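# Place cover on width-matched rectangle using a stand gripper

## Task

Choose either gripper from the tool stand and use it to set the cover, open side facing down, close to the center of the rectangle whose color fits the cover's width (yellow = 46 mm, white = 50 mm, blue = 54 mm). Grip gently: the cover's thin walls flex even under light force, and any dent means failure. Nothing may end up off the table. Afterwards, the borrowed gripper must hang in an empty slot of the stand (skipping this fails the task; a locked-on tool counts as part of the arm), and the robot must have released everything and moved away.

## Robot and tools

Robot: one arm ending in a tool changer. Two grippers, grip50 and grip85, hang in a tool stand. Cameras: cam_head_left, cam_head_right and cam_wrist, each 504x504 pixels.

Frames: the scene frame has its origin on the table top under the arm's base, +z up, and +y to the left when facing along +x. end_effector_position is the center of the changer's flat face (metres, scene frame) and end_effector_quat_wxyz its orientation, w first. The face's own z axis points out, away from the arm. Grip points, in mm along the face's x, y, z: grip50 at (0, -25, 180); grip85 at (0, 0, 173) when closed, 13 mm closer to the face when fully open. Both grippers close along the face's x axis.

The row: every command is 14 numbers in this order: x, y, z, qw, qx, qy, qz, tool/lock, grip50_position, grip50_force_limit, grip50_speed, grip85_position, grip85_force_limit, grip85_speed. The first seven form an absolute pose of the changer face in the scene frame. The last seven lie in [-1, 1]. lock: positive locks, negative unlocks (about 1 s), 0 keeps the previous command. Gripper position: +1 fully open (50 mm for grip50, 85 mm for grip85); pads meet near -0.65 (grip50) or -0.8 (grip85); -1 means close until blocked. force_limit maps -1..+1 to roughly 20 N..185 N (grip50) or 20 N..235 N (grip85) per pad; a fast close adds up to about 12 N. speed maps -1..+1 to about 20..150 mm/s. Gripper values only act while tool_id names that gripper and it is ready. Resend the wanted quaternion in each row.

Tools:
- execute_actions {actions, pictures}: actions holds at most one entry. Empty list: just report state. {rows, steps}: 1 to 15 rows, steps up to 15 at 1/30 s each (default 15); each row is used for one step, the final row repeats. {steps} alone: wait, up to 300 steps counted from the previous result, reply time included. A target more than 0.6 m from the last reported position along any face axis is refused.
- move {target, speed, stop_force}: target is one 14-number row (absolute pose); the face follows a straight path lasting 0.5 to 10 s. speed 0.002 to 0.5 m/s (default 0.25), turning up to twice that in rad/s. stop_force, 9 to 40 N, ends the path when push against the motion rises by that much; the face backs off two steps and holds. Use it only on non-turning moves and very slowly; omit it when leaving a contact. The result adds a move: line (done, contact, off_target, moving, held, fault) plus limits (paced = pose clipped, held = some steps blocked) and the distance to target.
- wait {seconds}: 0 to 10 s, nothing new sent.
- zoom_image {camera, region}: region [x0, y0, x1, y1] in pixels of that camera's latest image, at most 504x504.
- finished_scene {scene}: ends the current scene (give its number) and grades it; irreversible.

Motion: each step the commanded pose is clipped to within 100 mm and 16 degrees of the measured one, so far targets need several actions; the arm trails commands by about 0.17 s. Joint limits: elbow 0 to 3.142, shoulder pan ±3.142, others ±6.283 rad. HELD marks steps the clearance check blocked; "pose unreachable" means it altered or blocked a command. "Hand target" shows the pose currently driven toward.

Tool pickup: put the face flat on the tool's plate, centered within about 1 mm and aligned within about 1 degree, with the face's -y axis toward the fork's open side. When plate_near = 1, send lock +1 and wait for locked = 1. The gripper then shows n/a, closes and reopens by itself, and is ready once its readings are numbers. Removal: raise roughly 20 mm (between 10 and 30), slide at least 110 mm out toward face -y, then rise. Return in reverse; when in_stand = 1, stay still, send lock -1, wait for unlocked = 1. Unlocking outside the stand is ignored (unlock_refused = 1). Stand geometry: slots 180 mm apart; fork arms 40 to 70 mm either side of slot middle along face x, front ends 45 mm toward the open side, tops 18 mm below a hung plate's face; stops 10 mm high. The changer is 63 mm wide; its contact block sticks out 46 mm on face -y and its lock motor 58 mm on face +y.

Gripping: send position -1 and keep it; object_status 2 confirms a grip (0 moving, 1 blocked while opening, 3 at target or pads met). Any change of 0.01 or more in position resets status to 0; new force or speed only apply with a new position. grip50 opening in mm ≈ (250 - grip50_position_measured) × 0.202; grip85 counts: 78 ≈ 60 mm, 130 ≈ 40 mm, 180 ≈ 20 mm, 230 pads touching. To avoid denting the cover, use force_limit -1 and a slow close; with force_limit -1 the fingers never re-close and status stays 2 even if the object slips.

Sensing: Wrist force and Wrist torque lines are in the face's axes, pointing back into the arm when pressing; offset up to about 4 N, noise up to 2.4 N, saturating near 50 N. Camera calibration gives K, distortion and T_world_to_cam per camera.

Avoid: fast or deep contacts (the arm is stiff), joint torques at load limits (142 N m for the big joints, 26.6 N m for wrists) or 150 N of outside force, both of which stop the arm for 10 s; motor heat (warning at 70 °C, brakes at 85 °C); dropping, knocking or pushing anything off the table.

Each tool is called by a JSON object that holds its "name" and its "arguments".

## Session

{"name": "execute_actions", "arguments": {"actions": []}}

Scene clock: 0.00 s of 6400.00 s.
end_effector_position=(+0.6048, +0.0473, +0.2922) locked=0 unlocked=1 plate_near=0 in_stand=0 unlock_refused=0 tool_id=none grip50_position_measured=n/a grip50_object_status=n/a grip85_position_measured=n/a grip85_object_status=n/a end_effector_quat_wxyz=(-0.075, +0.783, -0.058, +0.615) end_effector_velocity=(-0.000, +0.000, -0.000) end_effector_angular_velocity=(+0.001, +0.001, -0.000)
Joint positions: [ 0.066 -0.497  1.949 -4.539 -1.486 -0.448]
Joint velocities: [ 0.     0.001  0.001 -0.001 -0.001  0.001]
Wrist force (N, on the end effector, along its own x y z axes, offset not removed): no reading
Wrist torque (N m, same axes, about the end effector's origin, offset not removed): no reading
Hand target: +0.605, +0.047, +0.292; -0.075, +0.783, -0.058, +0.615

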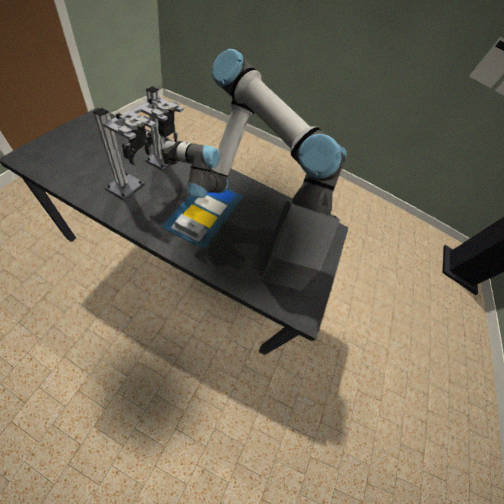

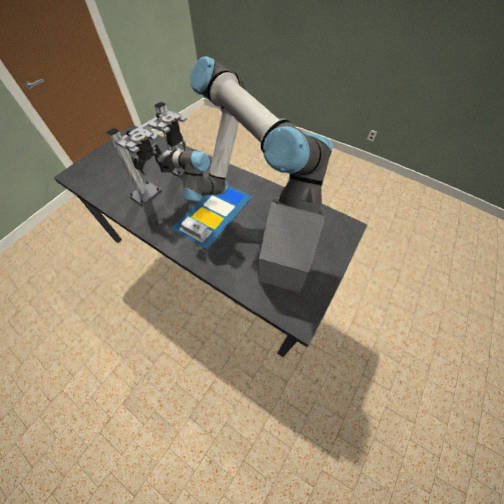

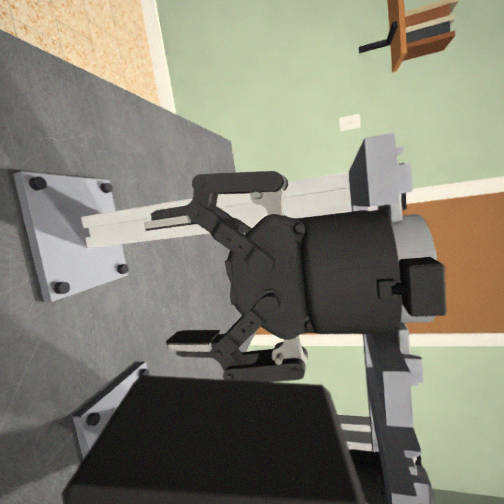

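{"name": "zoom_image", "arguments": {"camera": "cam_head_left", "region": [80, 70, 260, 250]}}

{"name": "zoom_image", "arguments": {"camera": "cam_head_right", "region": [90, 80, 270, 260]}}

Region (80, 70, 260, 250) of cam_head_left's 504x504 image, scaled by 2.800, with more detail than that image has.

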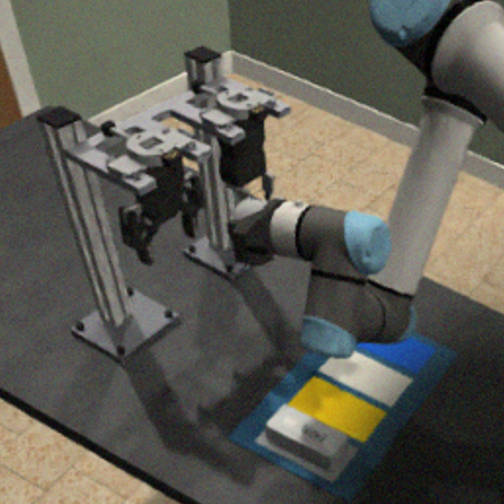

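Region (90, 80, 270, 260) of cam_head_right's 504x504 image, scaled by 2.800, with more detail than that image has.

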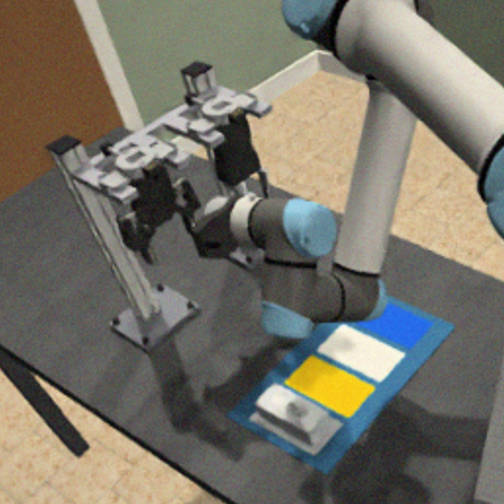

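{"name": "move", "arguments": {"target": [0.52,0.08,0.5,0,0.7071,0.7071,0,0,1,-1,0,1,-1,-1], "speed": 0.25}}

{"name": "move", "arguments": {"target": [0.70,0.10,0.55,0,0.7071,0.7071,0,0,1,-1,0,1,-1,-1]}}

Scene clock: 25.00 s of 6400.00 s.
end_effector_position=(+0.5204, +0.0801, +0.5003) locked=0 unlocked=1 plate_near=0 in_stand=0 unlock_refused=0 tool_id=none grip50_position_measured=n/a grip50_object_status=n/a grip85_position_measured=n/a grip85_object_status=n/a end_effector_quat_wxyz=(-0.001, +0.707, +0.707, +0.002) end_effector_velocity=(+0.001, +0.001, +0.001) end_effector_angular_velocity=(-0.007, +0.009, +0.008)
Joint positions: [ 0.543 -1.276  1.928 -2.167 -2.221 -1.209]
Joint velocities: [ 0.003  0.003 -0.01   0.023 -0.003  0.004]
Wrist force (N, on the end effector, along its own x y z axes, offset not removed): [0.1 -0.3 1.9]
Wrist torque (N m, same axes, about the end effector's origin, offset not removed): [0.06 -0.19 0.03]
Hand target: +0.520, +0.080, +0.500; -0.001, +0.707, +0.708, +0.001
Off the commanded pose: 0.001 m, 0 deg.
After step 90, 17.37 s passed at rest.
move: done
camera_calibration (this result's frames):
cam_wrist: T_world_to_cam=[[-0.0374058, 0.999146, -0.0175761, -0.0588109], [0.971491, 0.0404797, 0.233593, -0.566623], [0.234105, -0.00833724, -0.972176, 0.412735], [0, 0, 0, 1]] pos_world=[0.451646, 0.0851384, 0.532576]

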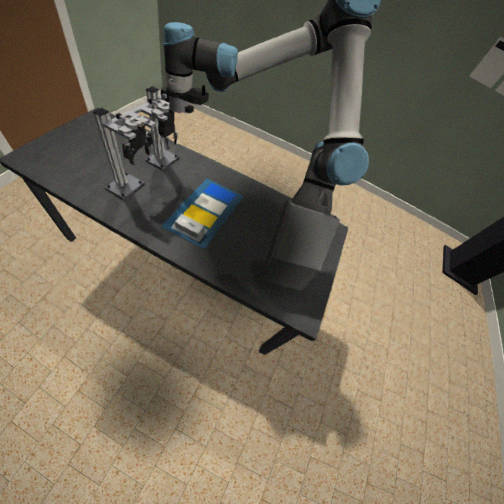

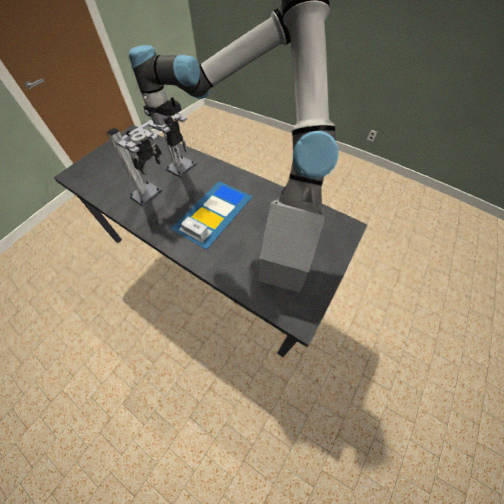

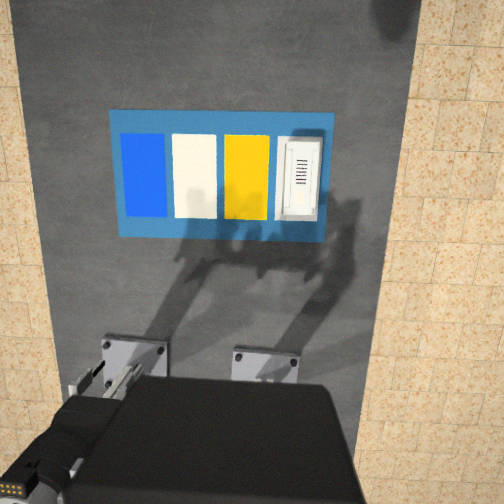

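Scene clock: 26.43 s of 6400.00 s.
end_effector_position=(+0.6997, +0.0996, +0.5500) locked=0 unlocked=1 plate_near=0 in_stand=0 unlock_refused=0 tool_id=none grip50_position_measured=n/a grip50_object_status=n/a grip85_position_measured=n/a grip85_object_status=n/a end_effector_quat_wxyz=(+0.000, +0.707, +0.707, +0.000) end_effector_velocity=(+0.002, +0.001, +0.001) end_effector_angular_velocity=(+0.000, +0.002, +0.000)
Joint positions: [ 0.535 -0.968  1.293 -1.843 -2.224 -1.217]
Joint velocities: [ 0.001  0.005 -0.01   0.008  0.001  0.002]
Wrist force (N, on the end effector, along its own x y z axes, offset not removed): [-0.8 1.5 0.9]
Wrist torque (N m, same axes, about the end effector's origin, offset not removed): [0.32 -0.04 -0.27]
Hand target: +0.700, +0.100, +0.550; +0.000, +0.707, +0.707, -0.000
Off the commanded pose: 0.000 m, 0 deg.
move: done
camera_calibration (this result's frames):
cam_wrist: T_world_to_cam=[[-0.0367541, 0.999115, -0.0204487, -0.0695813], [0.971827, 0.0405024, 0.23219, -0.752672], [0.232813, -0.0113387, -0.972455, 0.420593], [0, 0, 0, 1]] pos_world=[0.63099, 0.104774, 0.582348]

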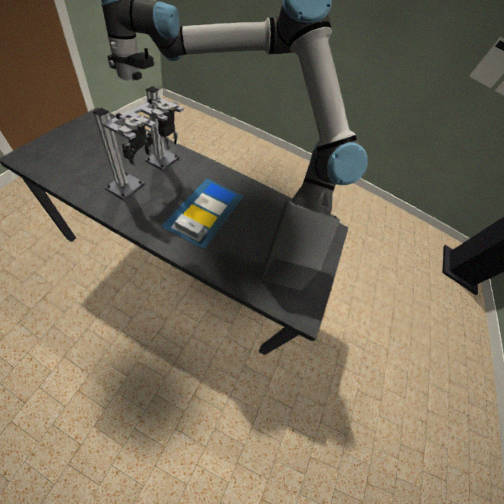

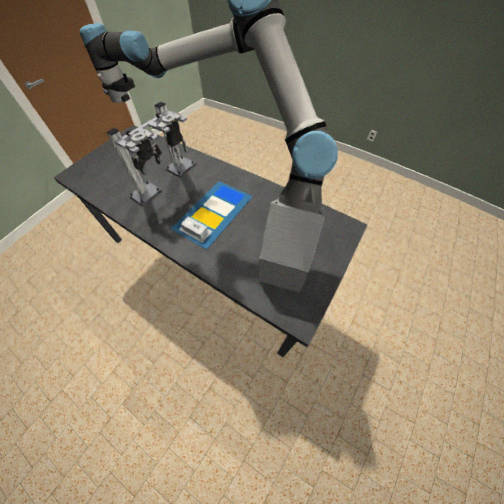

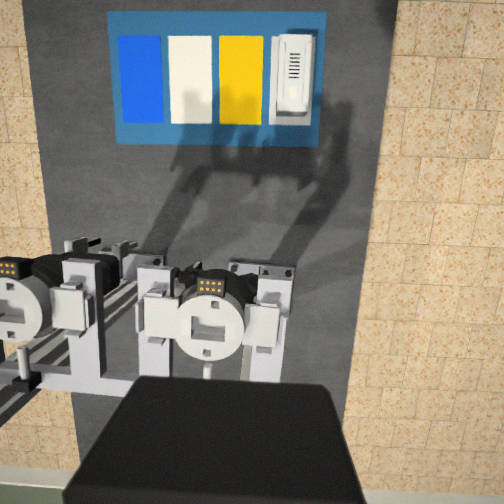

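{"name": "move", "arguments": {"target": [0.78,-0.02,0.52,0,0.7071,0.7071,0,0,1,-1,0,1,-1,-1]}}

{"name": "zoom_image", "arguments": {"camera": "cam_wrist", "region": [252, 130, 504, 382]}}

{"name": "zoom_image", "arguments": {"camera": "cam_wrist", "region": [0, 130, 252, 382]}}

Scene clock: 36.13 s of 6400.00 s.
end_effector_position=(+0.7796, -0.0200, +0.5201) locked=0 unlocked=1 plate_near=0 in_stand=0 unlock_refused=0 tool_id=none grip50_position_measured=n/a grip50_object_status=n/a grip85_position_measured=n/a grip85_object_status=n/a end_effector_quat_wxyz=(+0.000, +0.707, +0.707, -0.000) end_effector_velocity=(+0.002, +0.000, -0.002) end_effector_angular_velocity=(-0.000, +0.002, +0.002)
Joint positions: [ 0.362 -0.937  1.119 -1.833 -2.222 -1.435]
Joint velocities: [-0.002  0.005 -0.006  0.002  0.    -0.002]
Wrist force (N, on the end effector, along its own x y z axes, offset not removed): [1.4 0.7 2.3]
Wrist torque (N m, same axes, about the end effector's origin, offset not removed): [-0.08 -0.24 -0.15]
Hand target: +0.780, -0.020, +0.520; +0.000, +0.707, +0.707, -0.000
Off the commanded pose: 0.000 m, 0 deg.
After step 90, 5.50 s passed at rest.
move: done
camera_calibration (this result's frames):
cam_wrist: T_world_to_cam=[[-0.0368081, 0.999101, -0.0210159, 0.0525995], [0.971849, 0.0406855, 0.232063, -0.818479], [0.23271, -0.0118825, -0.972474, 0.371622], [0, 0, 0, 1]] pos_world=[0.710894, -0.0148362, 0.552437]

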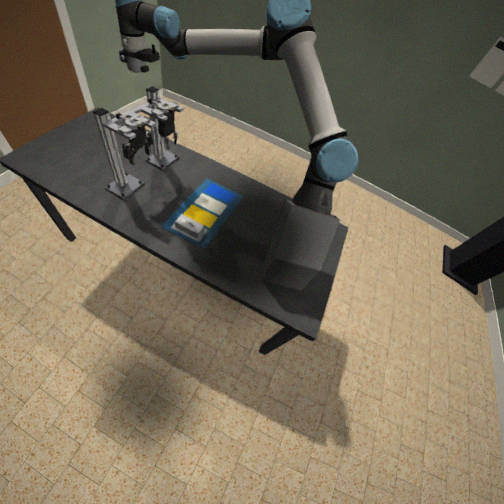

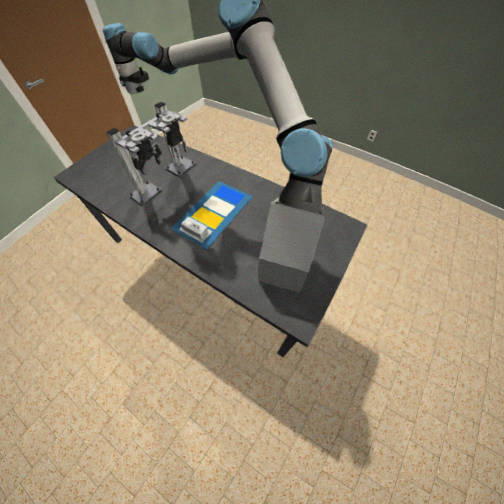

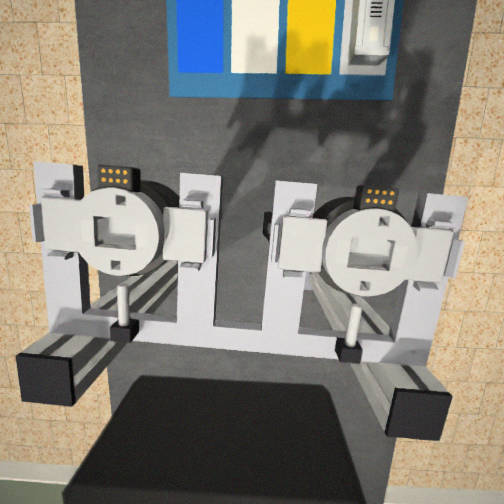

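Region (252, 130, 504, 382) of cam_wrist's 504x504 image, scaled by 2.000, with more detail than that image has.

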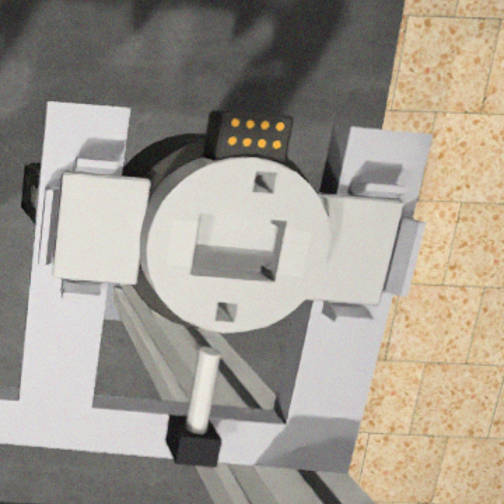

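Region (0, 130, 252, 382) of cam_wrist's 504x504 image, scaled by 2.000, with more detail than that image has.

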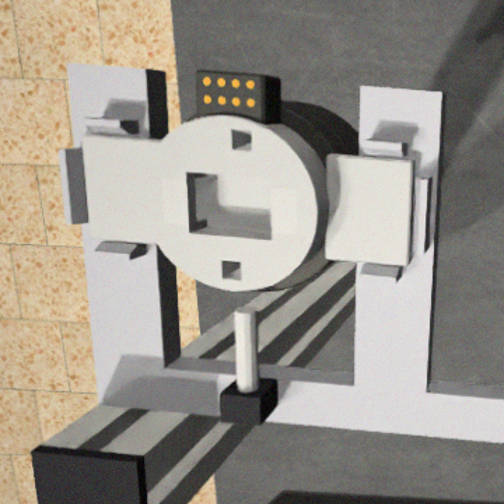

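{"name": "move", "arguments": {"target": [0.756,0.0667,0.385,0,0.722,0.6919,0,0,1,-1,0,1,-1,-1], "speed": 0.15}}

{"name": "move", "arguments": {"target": [0.756,0.0667,0.35,0,0.722,0.6919,0,0,1,-1,0,1,-1,-1], "speed": 0.005, "stop_force": 12}}

Scene clock: 51.40 s of 6400.00 s.
end_effector_position=(+0.7563, +0.0667, +0.3851) locked=0 unlocked=1 plate_near=0 in_stand=0 unlock_refused=0 tool_id=none grip50_position_measured=n/a grip50_object_status=n/a grip85_position_measured=n/a grip85_object_status=n/a end_effector_quat_wxyz=(+0.000, +0.722, +0.692, -0.000) end_effector_velocity=(+0.000, -0.000, -0.001) end_effector_angular_velocity=(+0.001, -0.001, -0.002)
Joint positions: [ 0.347 -0.797  1.318 -2.184 -2.221 -1.411]
Joint velocities: [-0.001  0.     0.001 -0.004  0.    -0.   ]
Wrist force (N, on the end effector, along its own x y z axes, offset not removed): [1.4 2.6 -2.6]
Wrist torque (N m, same axes, about the end effector's origin, offset not removed): [0.23 -0.32 -0.06]
Hand target: +0.756, +0.067, +0.385; +0.000, +0.722, +0.692, -0.000
Off the commanded pose: 0.000 m, 0 deg.
After step 90, 10.63 s passed at rest.
move: done
camera_calibration (this result's frames):
cam_wrist: T_world_to_cam=[[0.00577483, 0.999772, -0.0205355, -0.0701188], [0.972716, -0.000853245, 0.231999, -0.765878], [0.231929, -0.0213149, -0.972499, 0.248076], [0, 0, 0, 1]] pos_world=[0.68785, 0.0747371, 0.417497]

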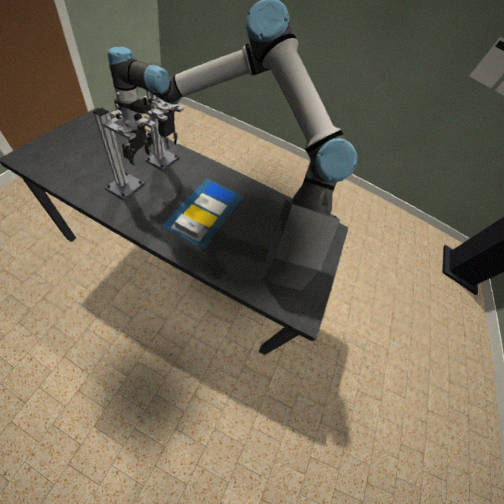

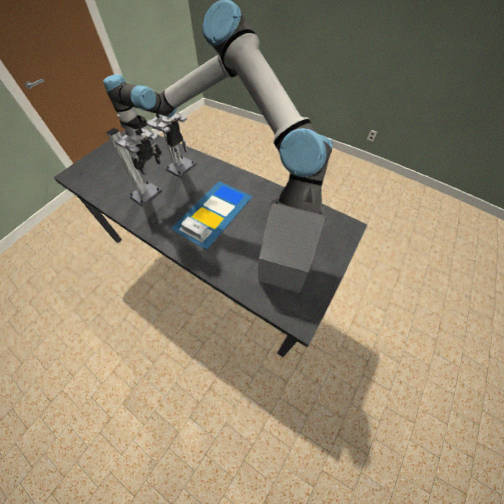

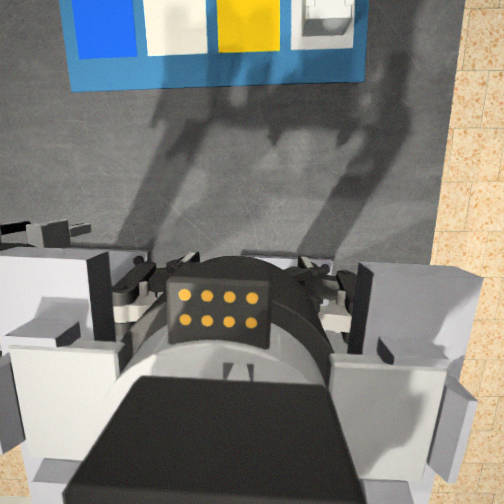

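Scene clock: 54.33 s of 6400.00 s.
end_effector_position=(+0.7562, +0.0667, +0.3723) locked=0 unlocked=1 plate_near=0 in_stand=0 unlock_refused=0 tool_id=none grip50_position_measured=n/a grip50_object_status=n/a grip85_position_measured=n/a grip85_object_status=n/a end_effector_quat_wxyz=(+0.000, +0.722, +0.692, +0.000) end_effector_velocity=(-0.000, -0.001, +0.001) end_effector_angular_velocity=(-0.001, +0.003, +0.001)
Joint positions: [ 0.336 -0.784  1.327 -2.213 -2.22  -1.425]
Joint velocities: [-0.    -0.001 -0.001  0.006 -0.     0.001]
Wrist force (N, on the end effector, along its own x y z axes, offset not removed): [6.6 -2.1 -29.7]
Wrist torque (N m, same axes, about the end effector's origin, offset not removed): [0.02 -0.09 -0.25]
Hand target: +0.756, +0.067, +0.373; +0.000, +0.722, +0.692, +0.000
Off the commanded pose: 0.022 m, 0 deg.
move: contact
camera_calibration (this result's frames):
cam_wrist: T_world_to_cam=[[0.00569287, 0.999774, -0.0204887, -0.070367], [0.972665, -0.000779743, 0.232211, -0.762885], [0.232143, -0.0212505, -0.97245, 0.23542], [0, 0, 0, 1]] pos_world=[0.687781, 0.0747591, 0.404643]

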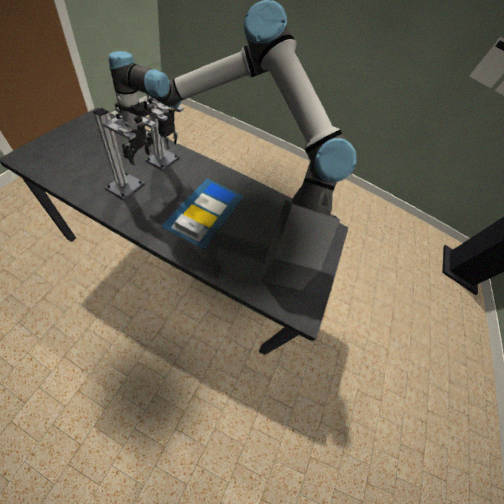

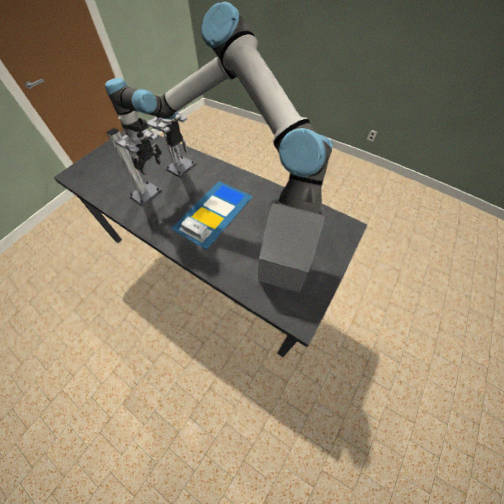

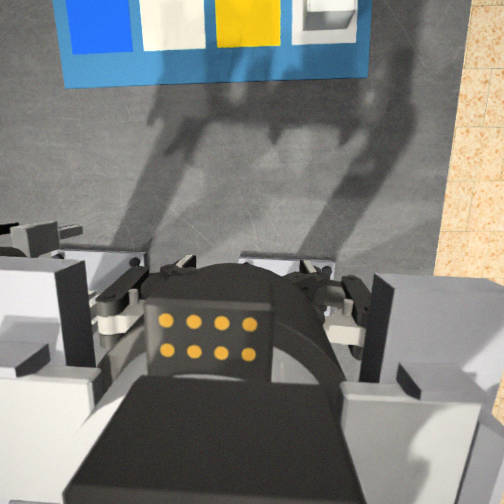

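{"name": "move", "arguments": {"target": [0.756,0.0667,0.385,0,0.722,0.6919,0,0,1,-1,0,1,-1,-1], "speed": 0.05}}

{"name": "move", "arguments": {"target": [0.7227,0.1782,0.385,0,0.722,0.6919,0,0,1,-1,0,1,-1,-1], "speed": 0.12}}

{"name": "move", "arguments": {"target": [0.7227,0.1782,0.336,0,0.722,0.6919,0,0,1,-1,0,1,-1,-1], "speed": 0.03, "stop_force": 12}}

{"name": "move", "arguments": {"target": [0.7219,0.158,0.336,0,0.722,0.6919,0,0,1,-1,0,1,-1,-1], "speed": 0.003, "stop_force": 10}}

Scene clock: 89.30 s of 6400.00 s.
end_effector_position=(+0.7560, +0.0667, +0.3848) locked=0 unlocked=1 plate_near=0 in_stand=0 unlock_refused=0 tool_id=none grip50_position_measured=n/a grip50_object_status=n/a grip85_position_measured=n/a grip85_object_status=n/a end_effector_quat_wxyz=(-0.000, +0.722, +0.692, +0.000) end_effector_velocity=(-0.000, -0.000, +0.001) end_effector_angular_velocity=(-0.001, +0.001, -0.000)
Joint positions: [ 0.347 -0.797  1.32  -2.185 -2.22  -1.412]
Joint velocities: [ 0.001 -0.002 -0.     0.004 -0.001  0.003]
Wrist force (N, on the end effector, along its own x y z axes, offset not removed): [0.8 0.9 -2.6]
Wrist torque (N m, same axes, about the end effector's origin, offset not removed): [0.24 -0.32 -0.08]
Hand target: +0.756, +0.067, +0.385; -0.000, +0.722, +0.692, +0.000
Off the commanded pose: 0.000 m, 0 deg.
After step 90, 31.17 s passed at rest.
move: done
camera_calibration (this result's frames):
cam_wrist: T_world_to_cam=[[0.00573653, 0.999774, -0.0204552, -0.070172], [0.9727, -0.000833218, 0.232063, -0.765555], [0.231993, -0.021228, -0.972486, 0.247779], [0, 0, 0, 1]] pos_world=[0.687575, 0.0747781, 0.417183]

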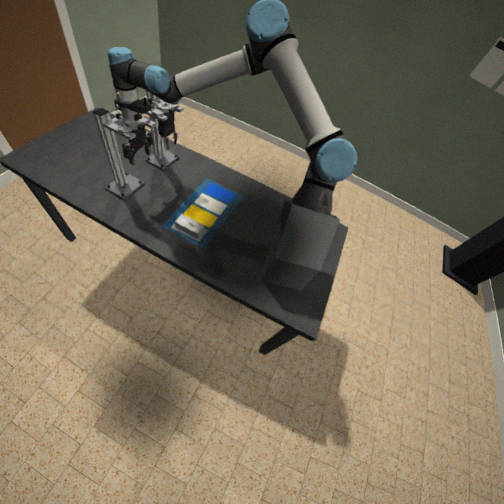

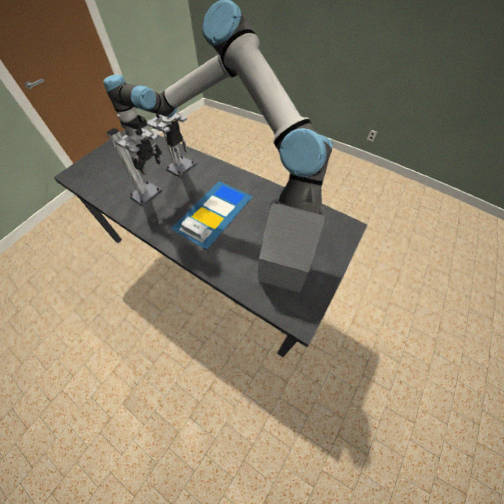

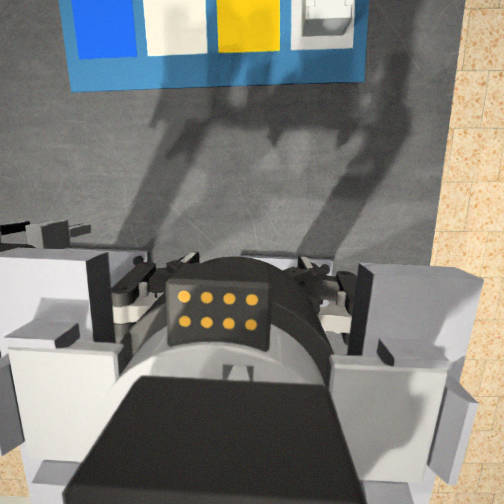

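Scene clock: 90.77 s of 6400.00 s.
end_effector_position=(+0.7229, +0.1781, +0.3850) locked=0 unlocked=1 plate_near=0 in_stand=0 unlock_refused=0 tool_id=none grip50_position_measured=n/a grip50_object_status=n/a grip85_position_measured=n/a grip85_object_status=n/a end_effector_quat_wxyz=(-0.000, +0.722, +0.692, +0.000) end_effector_velocity=(-0.001, +0.003, -0.001) end_effector_angular_velocity=(-0.001, +0.001, +0.001)
Joint positions: [ 0.471 -0.7    1.316 -2.184 -2.226 -1.256]
Joint velocities: [ 0.003  0.004 -0.002  0.001 -0.     0.003]
Wrist force (N, on the end effector, along its own x y z axes, offset not removed): [1.5 3.2 0.0]
Wrist torque (N m, same axes, about the end effector's origin, offset not removed): [0.18 -0.25 -0.23]
Hand target: +0.723, +0.178, +0.385; -0.000, +0.722, +0.692, +0.000
Off the commanded pose: 0.000 m, 0 deg.
move: done
camera_calibration (this result's frames):
cam_wrist: T_world_to_cam=[[0.00575965, 0.999781, -0.0201205, -0.181487], [0.972693, -0.000932782, 0.232092, -0.733328], [0.232022, -0.0209078, -0.972486, 0.257923], [0, 0, 0, 1]] pos_world=[0.654505, 0.186155, 0.417374]

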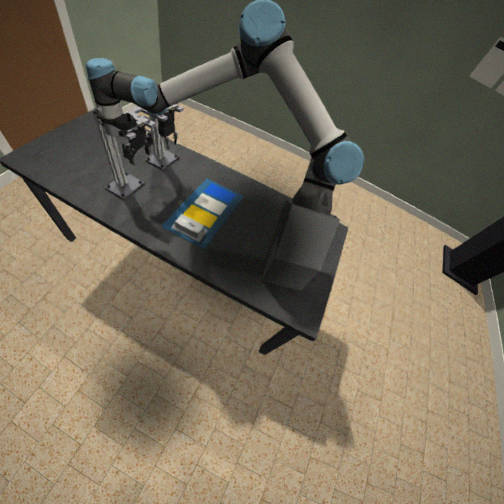

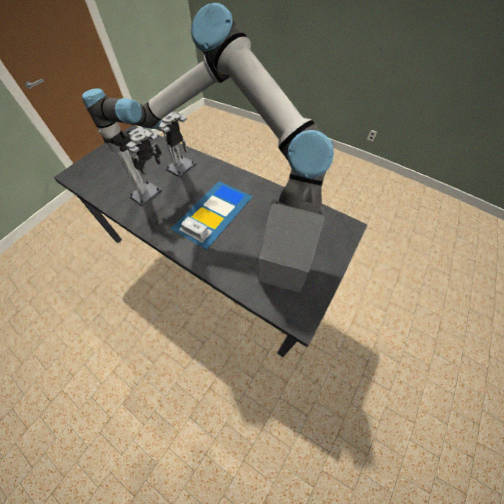

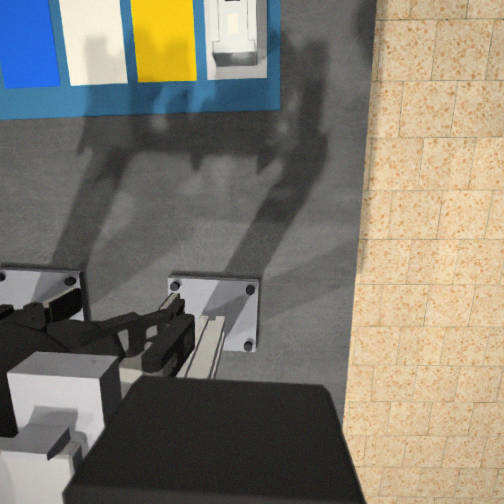

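Scene clock: 92.73 s of 6400.00 s.
end_effector_position=(+0.7227, +0.1782, +0.3362) locked=0 unlocked=1 plate_near=0 in_stand=0 unlock_refused=0 tool_id=none grip50_position_measured=n/a grip50_object_status=n/a grip85_position_measured=n/a grip85_object_status=n/a end_effector_quat_wxyz=(+0.000, +0.722, +0.692, -0.000) end_effector_velocity=(-0.001, +0.001, -0.003) end_effector_angular_velocity=(-0.000, +0.002, +0.001)
Joint positions: [ 0.431 -0.647  1.342 -2.293 -2.226 -1.306]
Joint velocities: [-0.002  0.004  0.001 -0.005  0.    -0.003]
Wrist force (N, on the end effector, along its own x y z axes, offset not removed): [4.1 2.4 -1.7]
Wrist torque (N m, same axes, about the end effector's origin, offset not removed): [0.30 -0.47 -0.18]
Hand target: +0.723, +0.178, +0.336; +0.000, +0.722, +0.692, -0.000
Off the commanded pose: 0.000 m, 0 deg.
move: done
camera_calibration (this result's frames):
cam_wrist: T_world_to_cam=[[0.00575189, 0.999771, -0.0206114, -0.182399], [0.97271, -0.000812811, 0.232022, -0.721823], [0.231952, -0.0213835, -0.972492, 0.210672], [0, 0, 0, 1]] pos_world=[0.654308, 0.186275, 0.368596]

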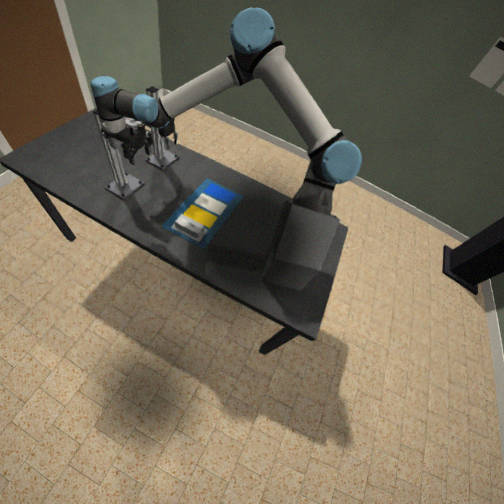

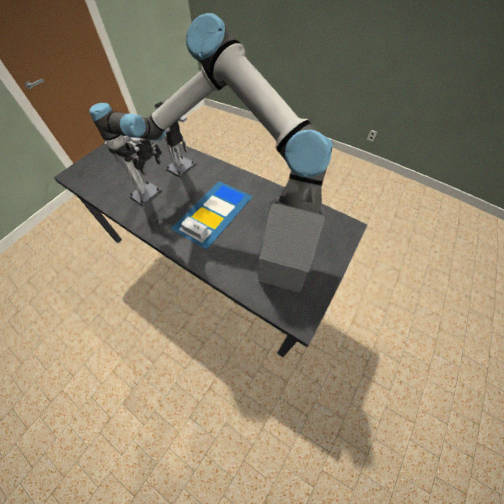

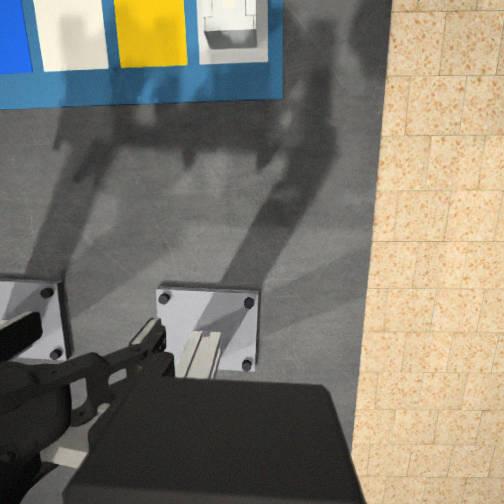

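Scene clock: 97.90 s of 6400.00 s.
end_effector_position=(+0.7221, +0.1638, +0.3361) locked=0 unlocked=1 plate_near=0 in_stand=0 unlock_refused=0 tool_id=none grip50_position_measured=n/a grip50_object_status=n/a grip85_position_measured=n/a grip85_object_status=n/a end_effector_quat_wxyz=(-0.000, +0.722, +0.692, +0.000) end_effector_velocity=(+0.001, -0.000, +0.000) end_effector_angular_velocity=(+0.000, -0.001, -0.001)
Joint positions: [ 0.416 -0.669  1.365 -2.306 -2.225 -1.325]
Joint velocities: [-0.     0.001 -0.003 -0.    -0.    -0.001]
Wrist force (N, on the end effector, along its own x y z axes, offset not removed): [21.7 -2.4 -1.5]
Wrist torque (N m, same axes, about the end effector's origin, offset not removed): [0.20 -0.45 0.06]
Hand target: +0.722, +0.164, +0.336; -0.000, +0.722, +0.692, -0.000
Off the commanded pose: 0.006 m, 0 deg.
move: contact
camera_calibration (this result's frames):
cam_wrist: T_world_to_cam=[[0.00562422, 0.999777, -0.0203531, -0.168038], [0.972685, -0.000746245, 0.232128, -0.721259], [0.232061, -0.0211027, -0.972472, 0.210278], [0, 0, 0, 1]] pos_world=[0.653706, 0.171899, 0.368494]

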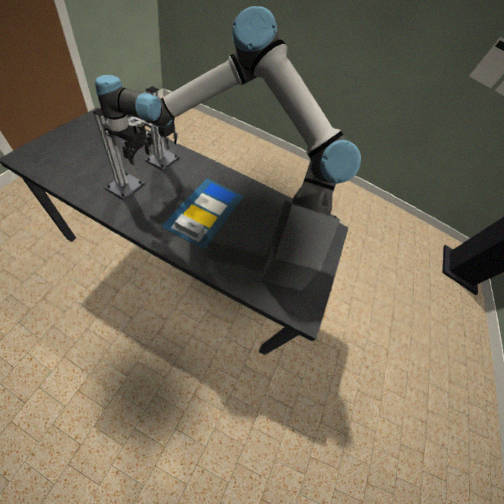

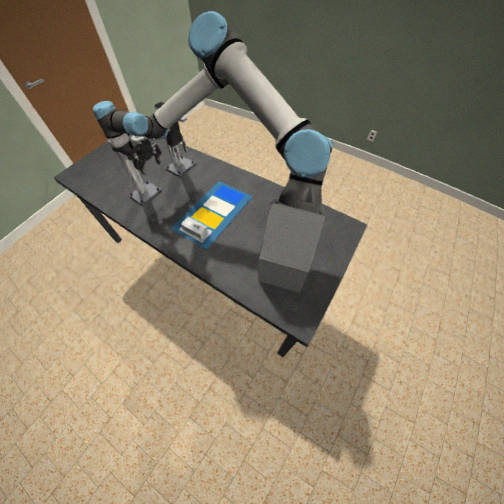

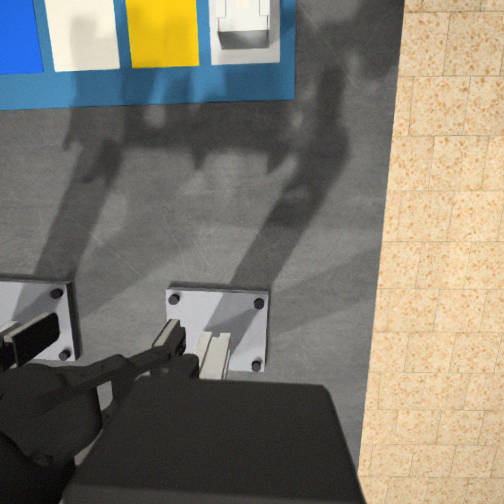

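{"name": "move", "arguments": {"target": [0.64,0.19,0.336,0,0.722,0.6919,0,0,1,-1,0,1,-1,-1], "speed": 0.08}}

{"name": "move", "arguments": {"target": [0.64,0.126,0.336,0,0.0213,0.9998,0,0,1,-1,0,1,-1,-1], "speed": 0.4}}

{"name": "move", "arguments": {"target": [0.673,0.1246,0.336,0,0.0213,0.9998,0,0,1,-1,0,1,-1,-1], "speed": 0.03, "stop_force": 10}}

{"name": "move", "arguments": {"target": [0.695,0.1236,0.336,0,0.0213,0.9998,0,0,1,-1,0,1,-1,-1], "speed": 0.003, "stop_force": 10}}

Scene clock: 111.03 s of 6400.00 s.
end_effector_position=(+0.6403, +0.1901, +0.3360) locked=0 unlocked=1 plate_near=0 in_stand=0 unlock_refused=0 tool_id=none grip50_position_measured=n/a grip50_object_status=n/a grip85_position_measured=n/a grip85_object_status=n/a end_effector_quat_wxyz=(-0.000, +0.722, +0.692, +0.000) end_effector_velocity=(-0.002, +0.001, +0.001) end_effector_angular_velocity=(+0.001, -0.001, -0.001)
Joint positions: [ 0.466 -0.739  1.605 -2.437 -2.226 -1.261]
Joint velocities: [ 0.002 -0.001  0.005 -0.004  0.001  0.002]
Wrist force (N, on the end effector, along its own x y z axes, offset not removed): [2.5 3.0 0.5]
Wrist torque (N m, same axes, about the end effector's origin, offset not removed): [0.39 -0.39 -0.14]
Hand target: +0.640, +0.190, +0.336; -0.000, +0.722, +0.692, +0.000
Off the commanded pose: 0.000 m, 0 deg.
After step 90, 8.60 s passed at rest.
move: done
camera_calibration (this result's frames):
cam_wrist: T_world_to_cam=[[0.00574796, 0.999776, -0.0203926, -0.193907], [0.972711, -0.000859842, 0.232018, -0.641593], [0.231949, -0.0211697, -0.972498, 0.229742], [0, 0, 0, 1]] pos_world=[0.571911, 0.198176, 0.36833]

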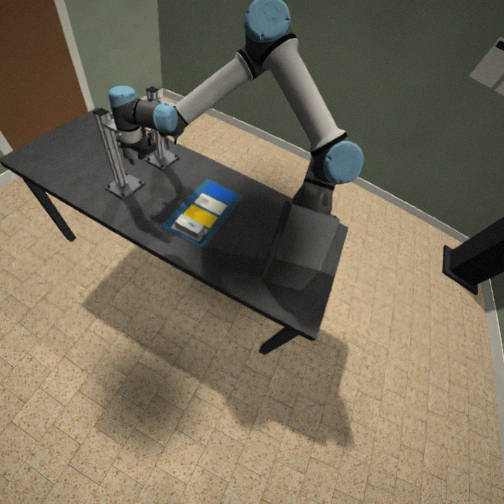

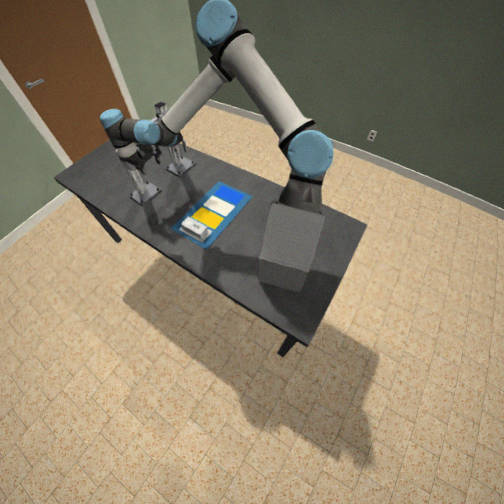

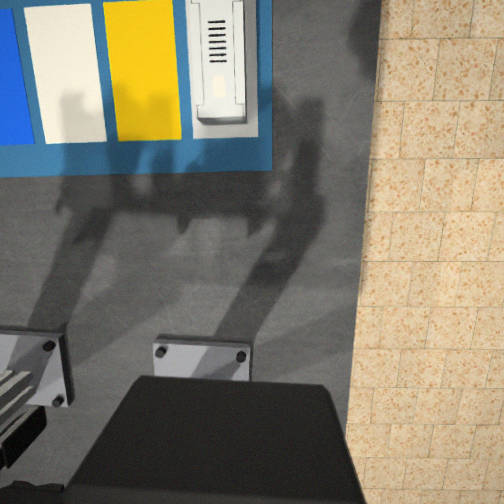

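Scene clock: 113.37 s of 6400.00 s.
end_effector_position=(+0.6402, +0.1713, +0.3359) locked=0 unlocked=1 plate_near=0 in_stand=0 unlock_refused=0 tool_id=none grip50_position_measured=n/a grip50_object_status=n/a grip85_position_measured=n/a grip85_object_status=n/a end_effector_quat_wxyz=(-0.001, +0.551, +0.834, -0.004) end_effector_velocity=(+0.000, -0.001, -0.000) end_effector_angular_velocity=(+0.000, +0.000, -0.001)
Joint positions: [ 0.445 -0.767  1.628 -2.439 -2.229 -1.728]
Joint velocities: [-0.001 -0.    -0.    -0.     0.    -0.   ]
Wrist force (N, on the end effector, along its own x y z axes, offset not removed): [2.2 -2.0 0.5]
Wrist torque (N m, same axes, about the end effector's origin, offset not removed): [-0.06 -0.27 -0.08]
Hand target: +0.640, +0.171, +0.336; -0.001, +0.551, +0.834, -0.004
Off the commanded pose: 0.045 m, 64 deg; orientation clipped at the last step of the last action.
move: held; limits=paced,held; held on 46 of 70 steps, including the last
pose unreachable: on one or more control steps of this call an arm could not follow its commanded pose, so it was not sent that pose on those steps. On the call's last step it was still not sent that pose. It may still have moved: this result reports where it is.
cause: the commanded pose would bring two parts of the arm too close to each other (joints 5 (wrist 2) and 6 (wrist 3) lie between them).
camera_calibration (this result's frames):
cam_wrist: T_world_to_cam=[[-0.42546, 0.904714, -0.0218421, 0.117704], [0.879675, 0.419111, 0.224761, -0.651458], [0.212499, 0.0764129, -0.974169, 0.225655], [0, 0, 0, 1]] pos_world=[0.575198, 0.149302, 0.36882]

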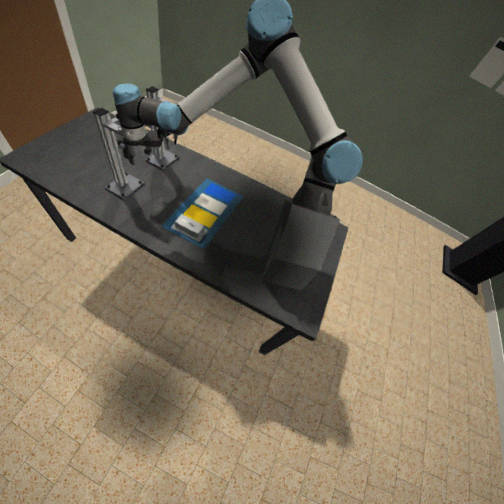

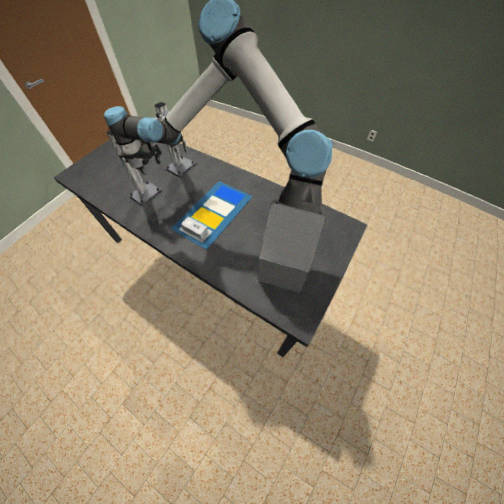

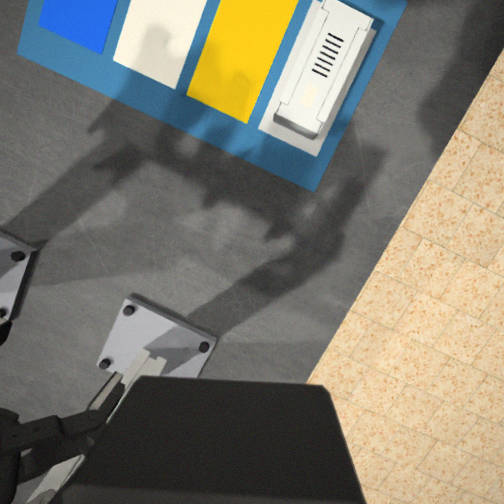

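Scene clock: 123.57 s of 6400.00 s.
end_effector_position=(+0.6434, +0.1668, +0.3359) locked=0 unlocked=1 plate_near=0 in_stand=0 unlock_refused=0 tool_id=none grip50_position_measured=n/a grip50_object_status=n/a grip85_position_measured=n/a grip85_object_status=n/a end_effector_quat_wxyz=(-0.001, +0.505, +0.863, -0.003) end_effector_velocity=(-0.000, +0.001, +0.001) end_effector_angular_velocity=(+0.001, -0.001, +0.002)
Joint positions: [ 0.439 -0.77   1.625 -2.439 -2.229 -1.845]
Joint velocities: [ 0.002  0.    -0.    -0.     0.    -0.   ]
Wrist force (N, on the end effector, along its own x y z axes, offset not removed): [2.7 0.1 0.5]
Wrist torque (N m, same axes, about the end effector's origin, offset not removed): [0.21 -0.30 -0.23]
Hand target: +0.643, +0.167, +0.336; -0.001, +0.505, +0.863, -0.003
Off the commanded pose: 0.052 m, 58 deg.
move: held; limits=paced,held; held on 247 of 306 steps, including the last
pose unreachable: on one or more control steps of this call an arm could not follow its commanded pose, so it was not sent that pose on those steps. On the call's last step it was still not sent that pose. It may still have moved: this result reports where it is.
cause: the commanded pose would bring two parts of the arm too close to each other (joints 5 (wrist 2) and 6 (wrist 3) lie between them).
camera_calibration (this result's frames):
cam_wrist: T_world_to_cam=[[-0.521425, 0.853029, -0.0213701, 0.193374], [0.82877, 0.51224, 0.225277, -0.635298], [0.203114, 0.0997541, -0.97406, 0.227444], [0, 0, 0, 1]] pos_world=[0.581149, 0.137783, 0.368794]

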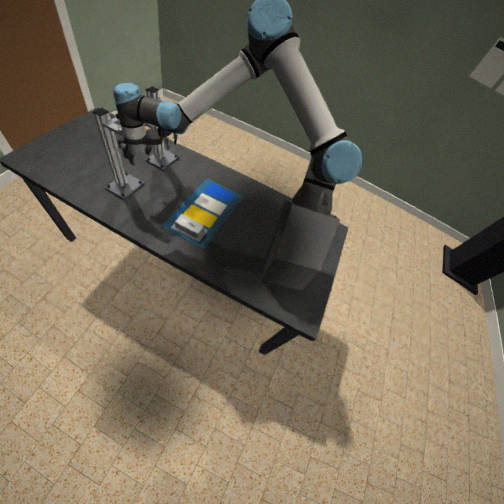

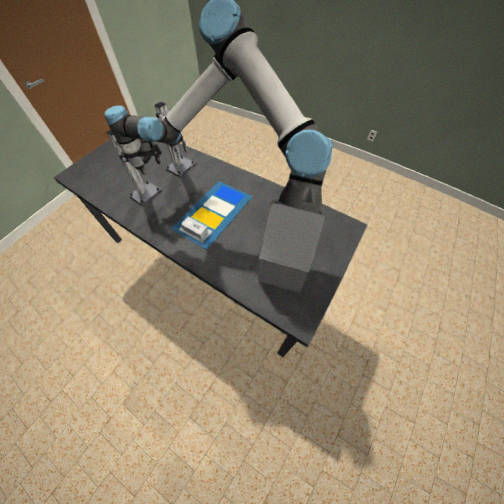

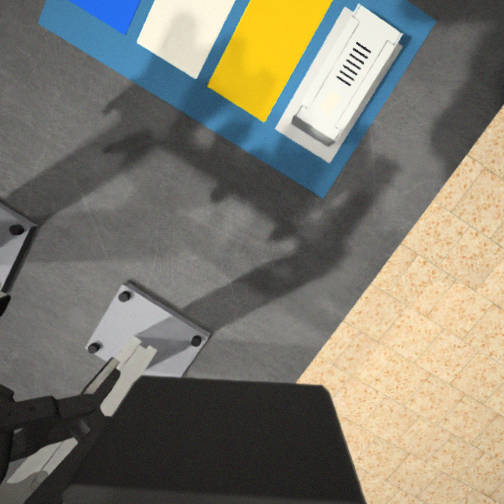

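Scene clock: 133.77 s of 6400.00 s.
end_effector_position=(+0.6438, +0.1664, +0.3359) locked=0 unlocked=1 plate_near=0 in_stand=0 unlock_refused=0 tool_id=none grip50_position_measured=n/a grip50_object_status=n/a grip85_position_measured=n/a grip85_object_status=n/a end_effector_quat_wxyz=(-0.001, +0.502, +0.865, -0.003) end_effector_velocity=(+0.001, -0.001, +0.001) end_effector_angular_velocity=(+0.001, -0.002, -0.003)
Joint positions: [ 0.439 -0.77   1.624 -2.438 -2.229 -1.854]
Joint velocities: [-0.001 -0.003 -0.     0.     0.     0.001]
Wrist force (N, on the end effector, along its own x y z axes, offset not removed): [3.6 0.5 1.8]
Wrist torque (N m, same axes, about the end effector's origin, offset not removed): [0.10 -0.38 -0.24]
Hand target: +0.644, +0.166, +0.336; -0.001, +0.502, +0.865, -0.003
Off the commanded pose: 0.067 m, 58 deg.
move: held; limits=held; held on 261 of 306 steps, including the last
pose unreachable: on one or more control steps of this call an arm could not follow its commanded pose, so it was not sent that pose on those steps. On the call's last step it was still not sent that pose. It may still have moved: this result reports where it is.
cause: the commanded pose would bring two parts of the arm too close to each other (joints 5 (wrist 2) and 6 (wrist 3) lie between them).
camera_calibration (this result's frames):
cam_wrist: T_world_to_cam=[[-0.528371, 0.848746, -0.021331, 0.199045], [0.824562, 0.518978, 0.2253, -0.633879], [0.202293, 0.101453, -0.974056, 0.227626], [0, 0, 0, 1]] pos_world=[0.581795, 0.136937, 0.368779]

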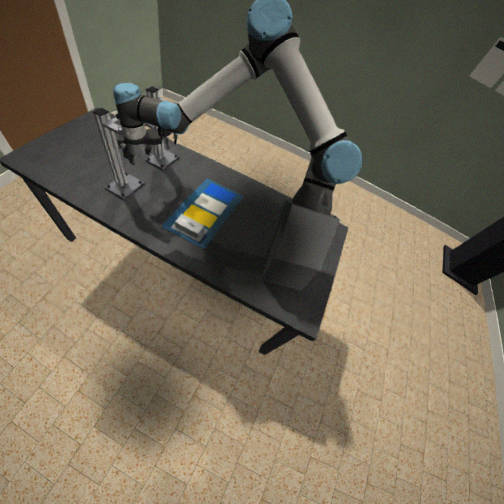

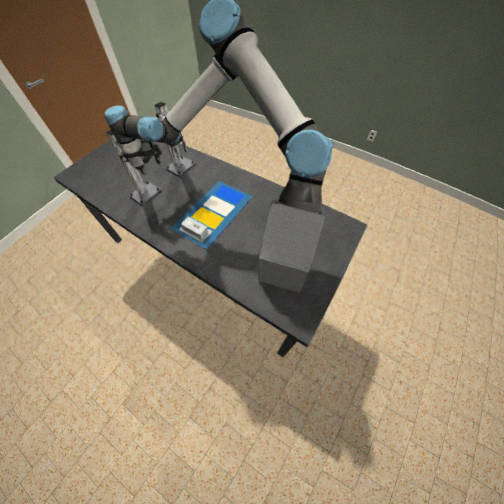

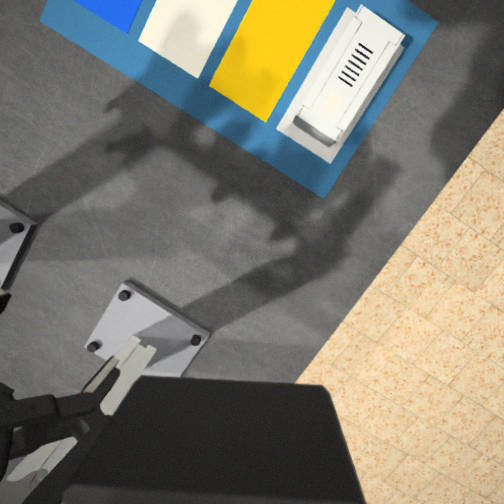

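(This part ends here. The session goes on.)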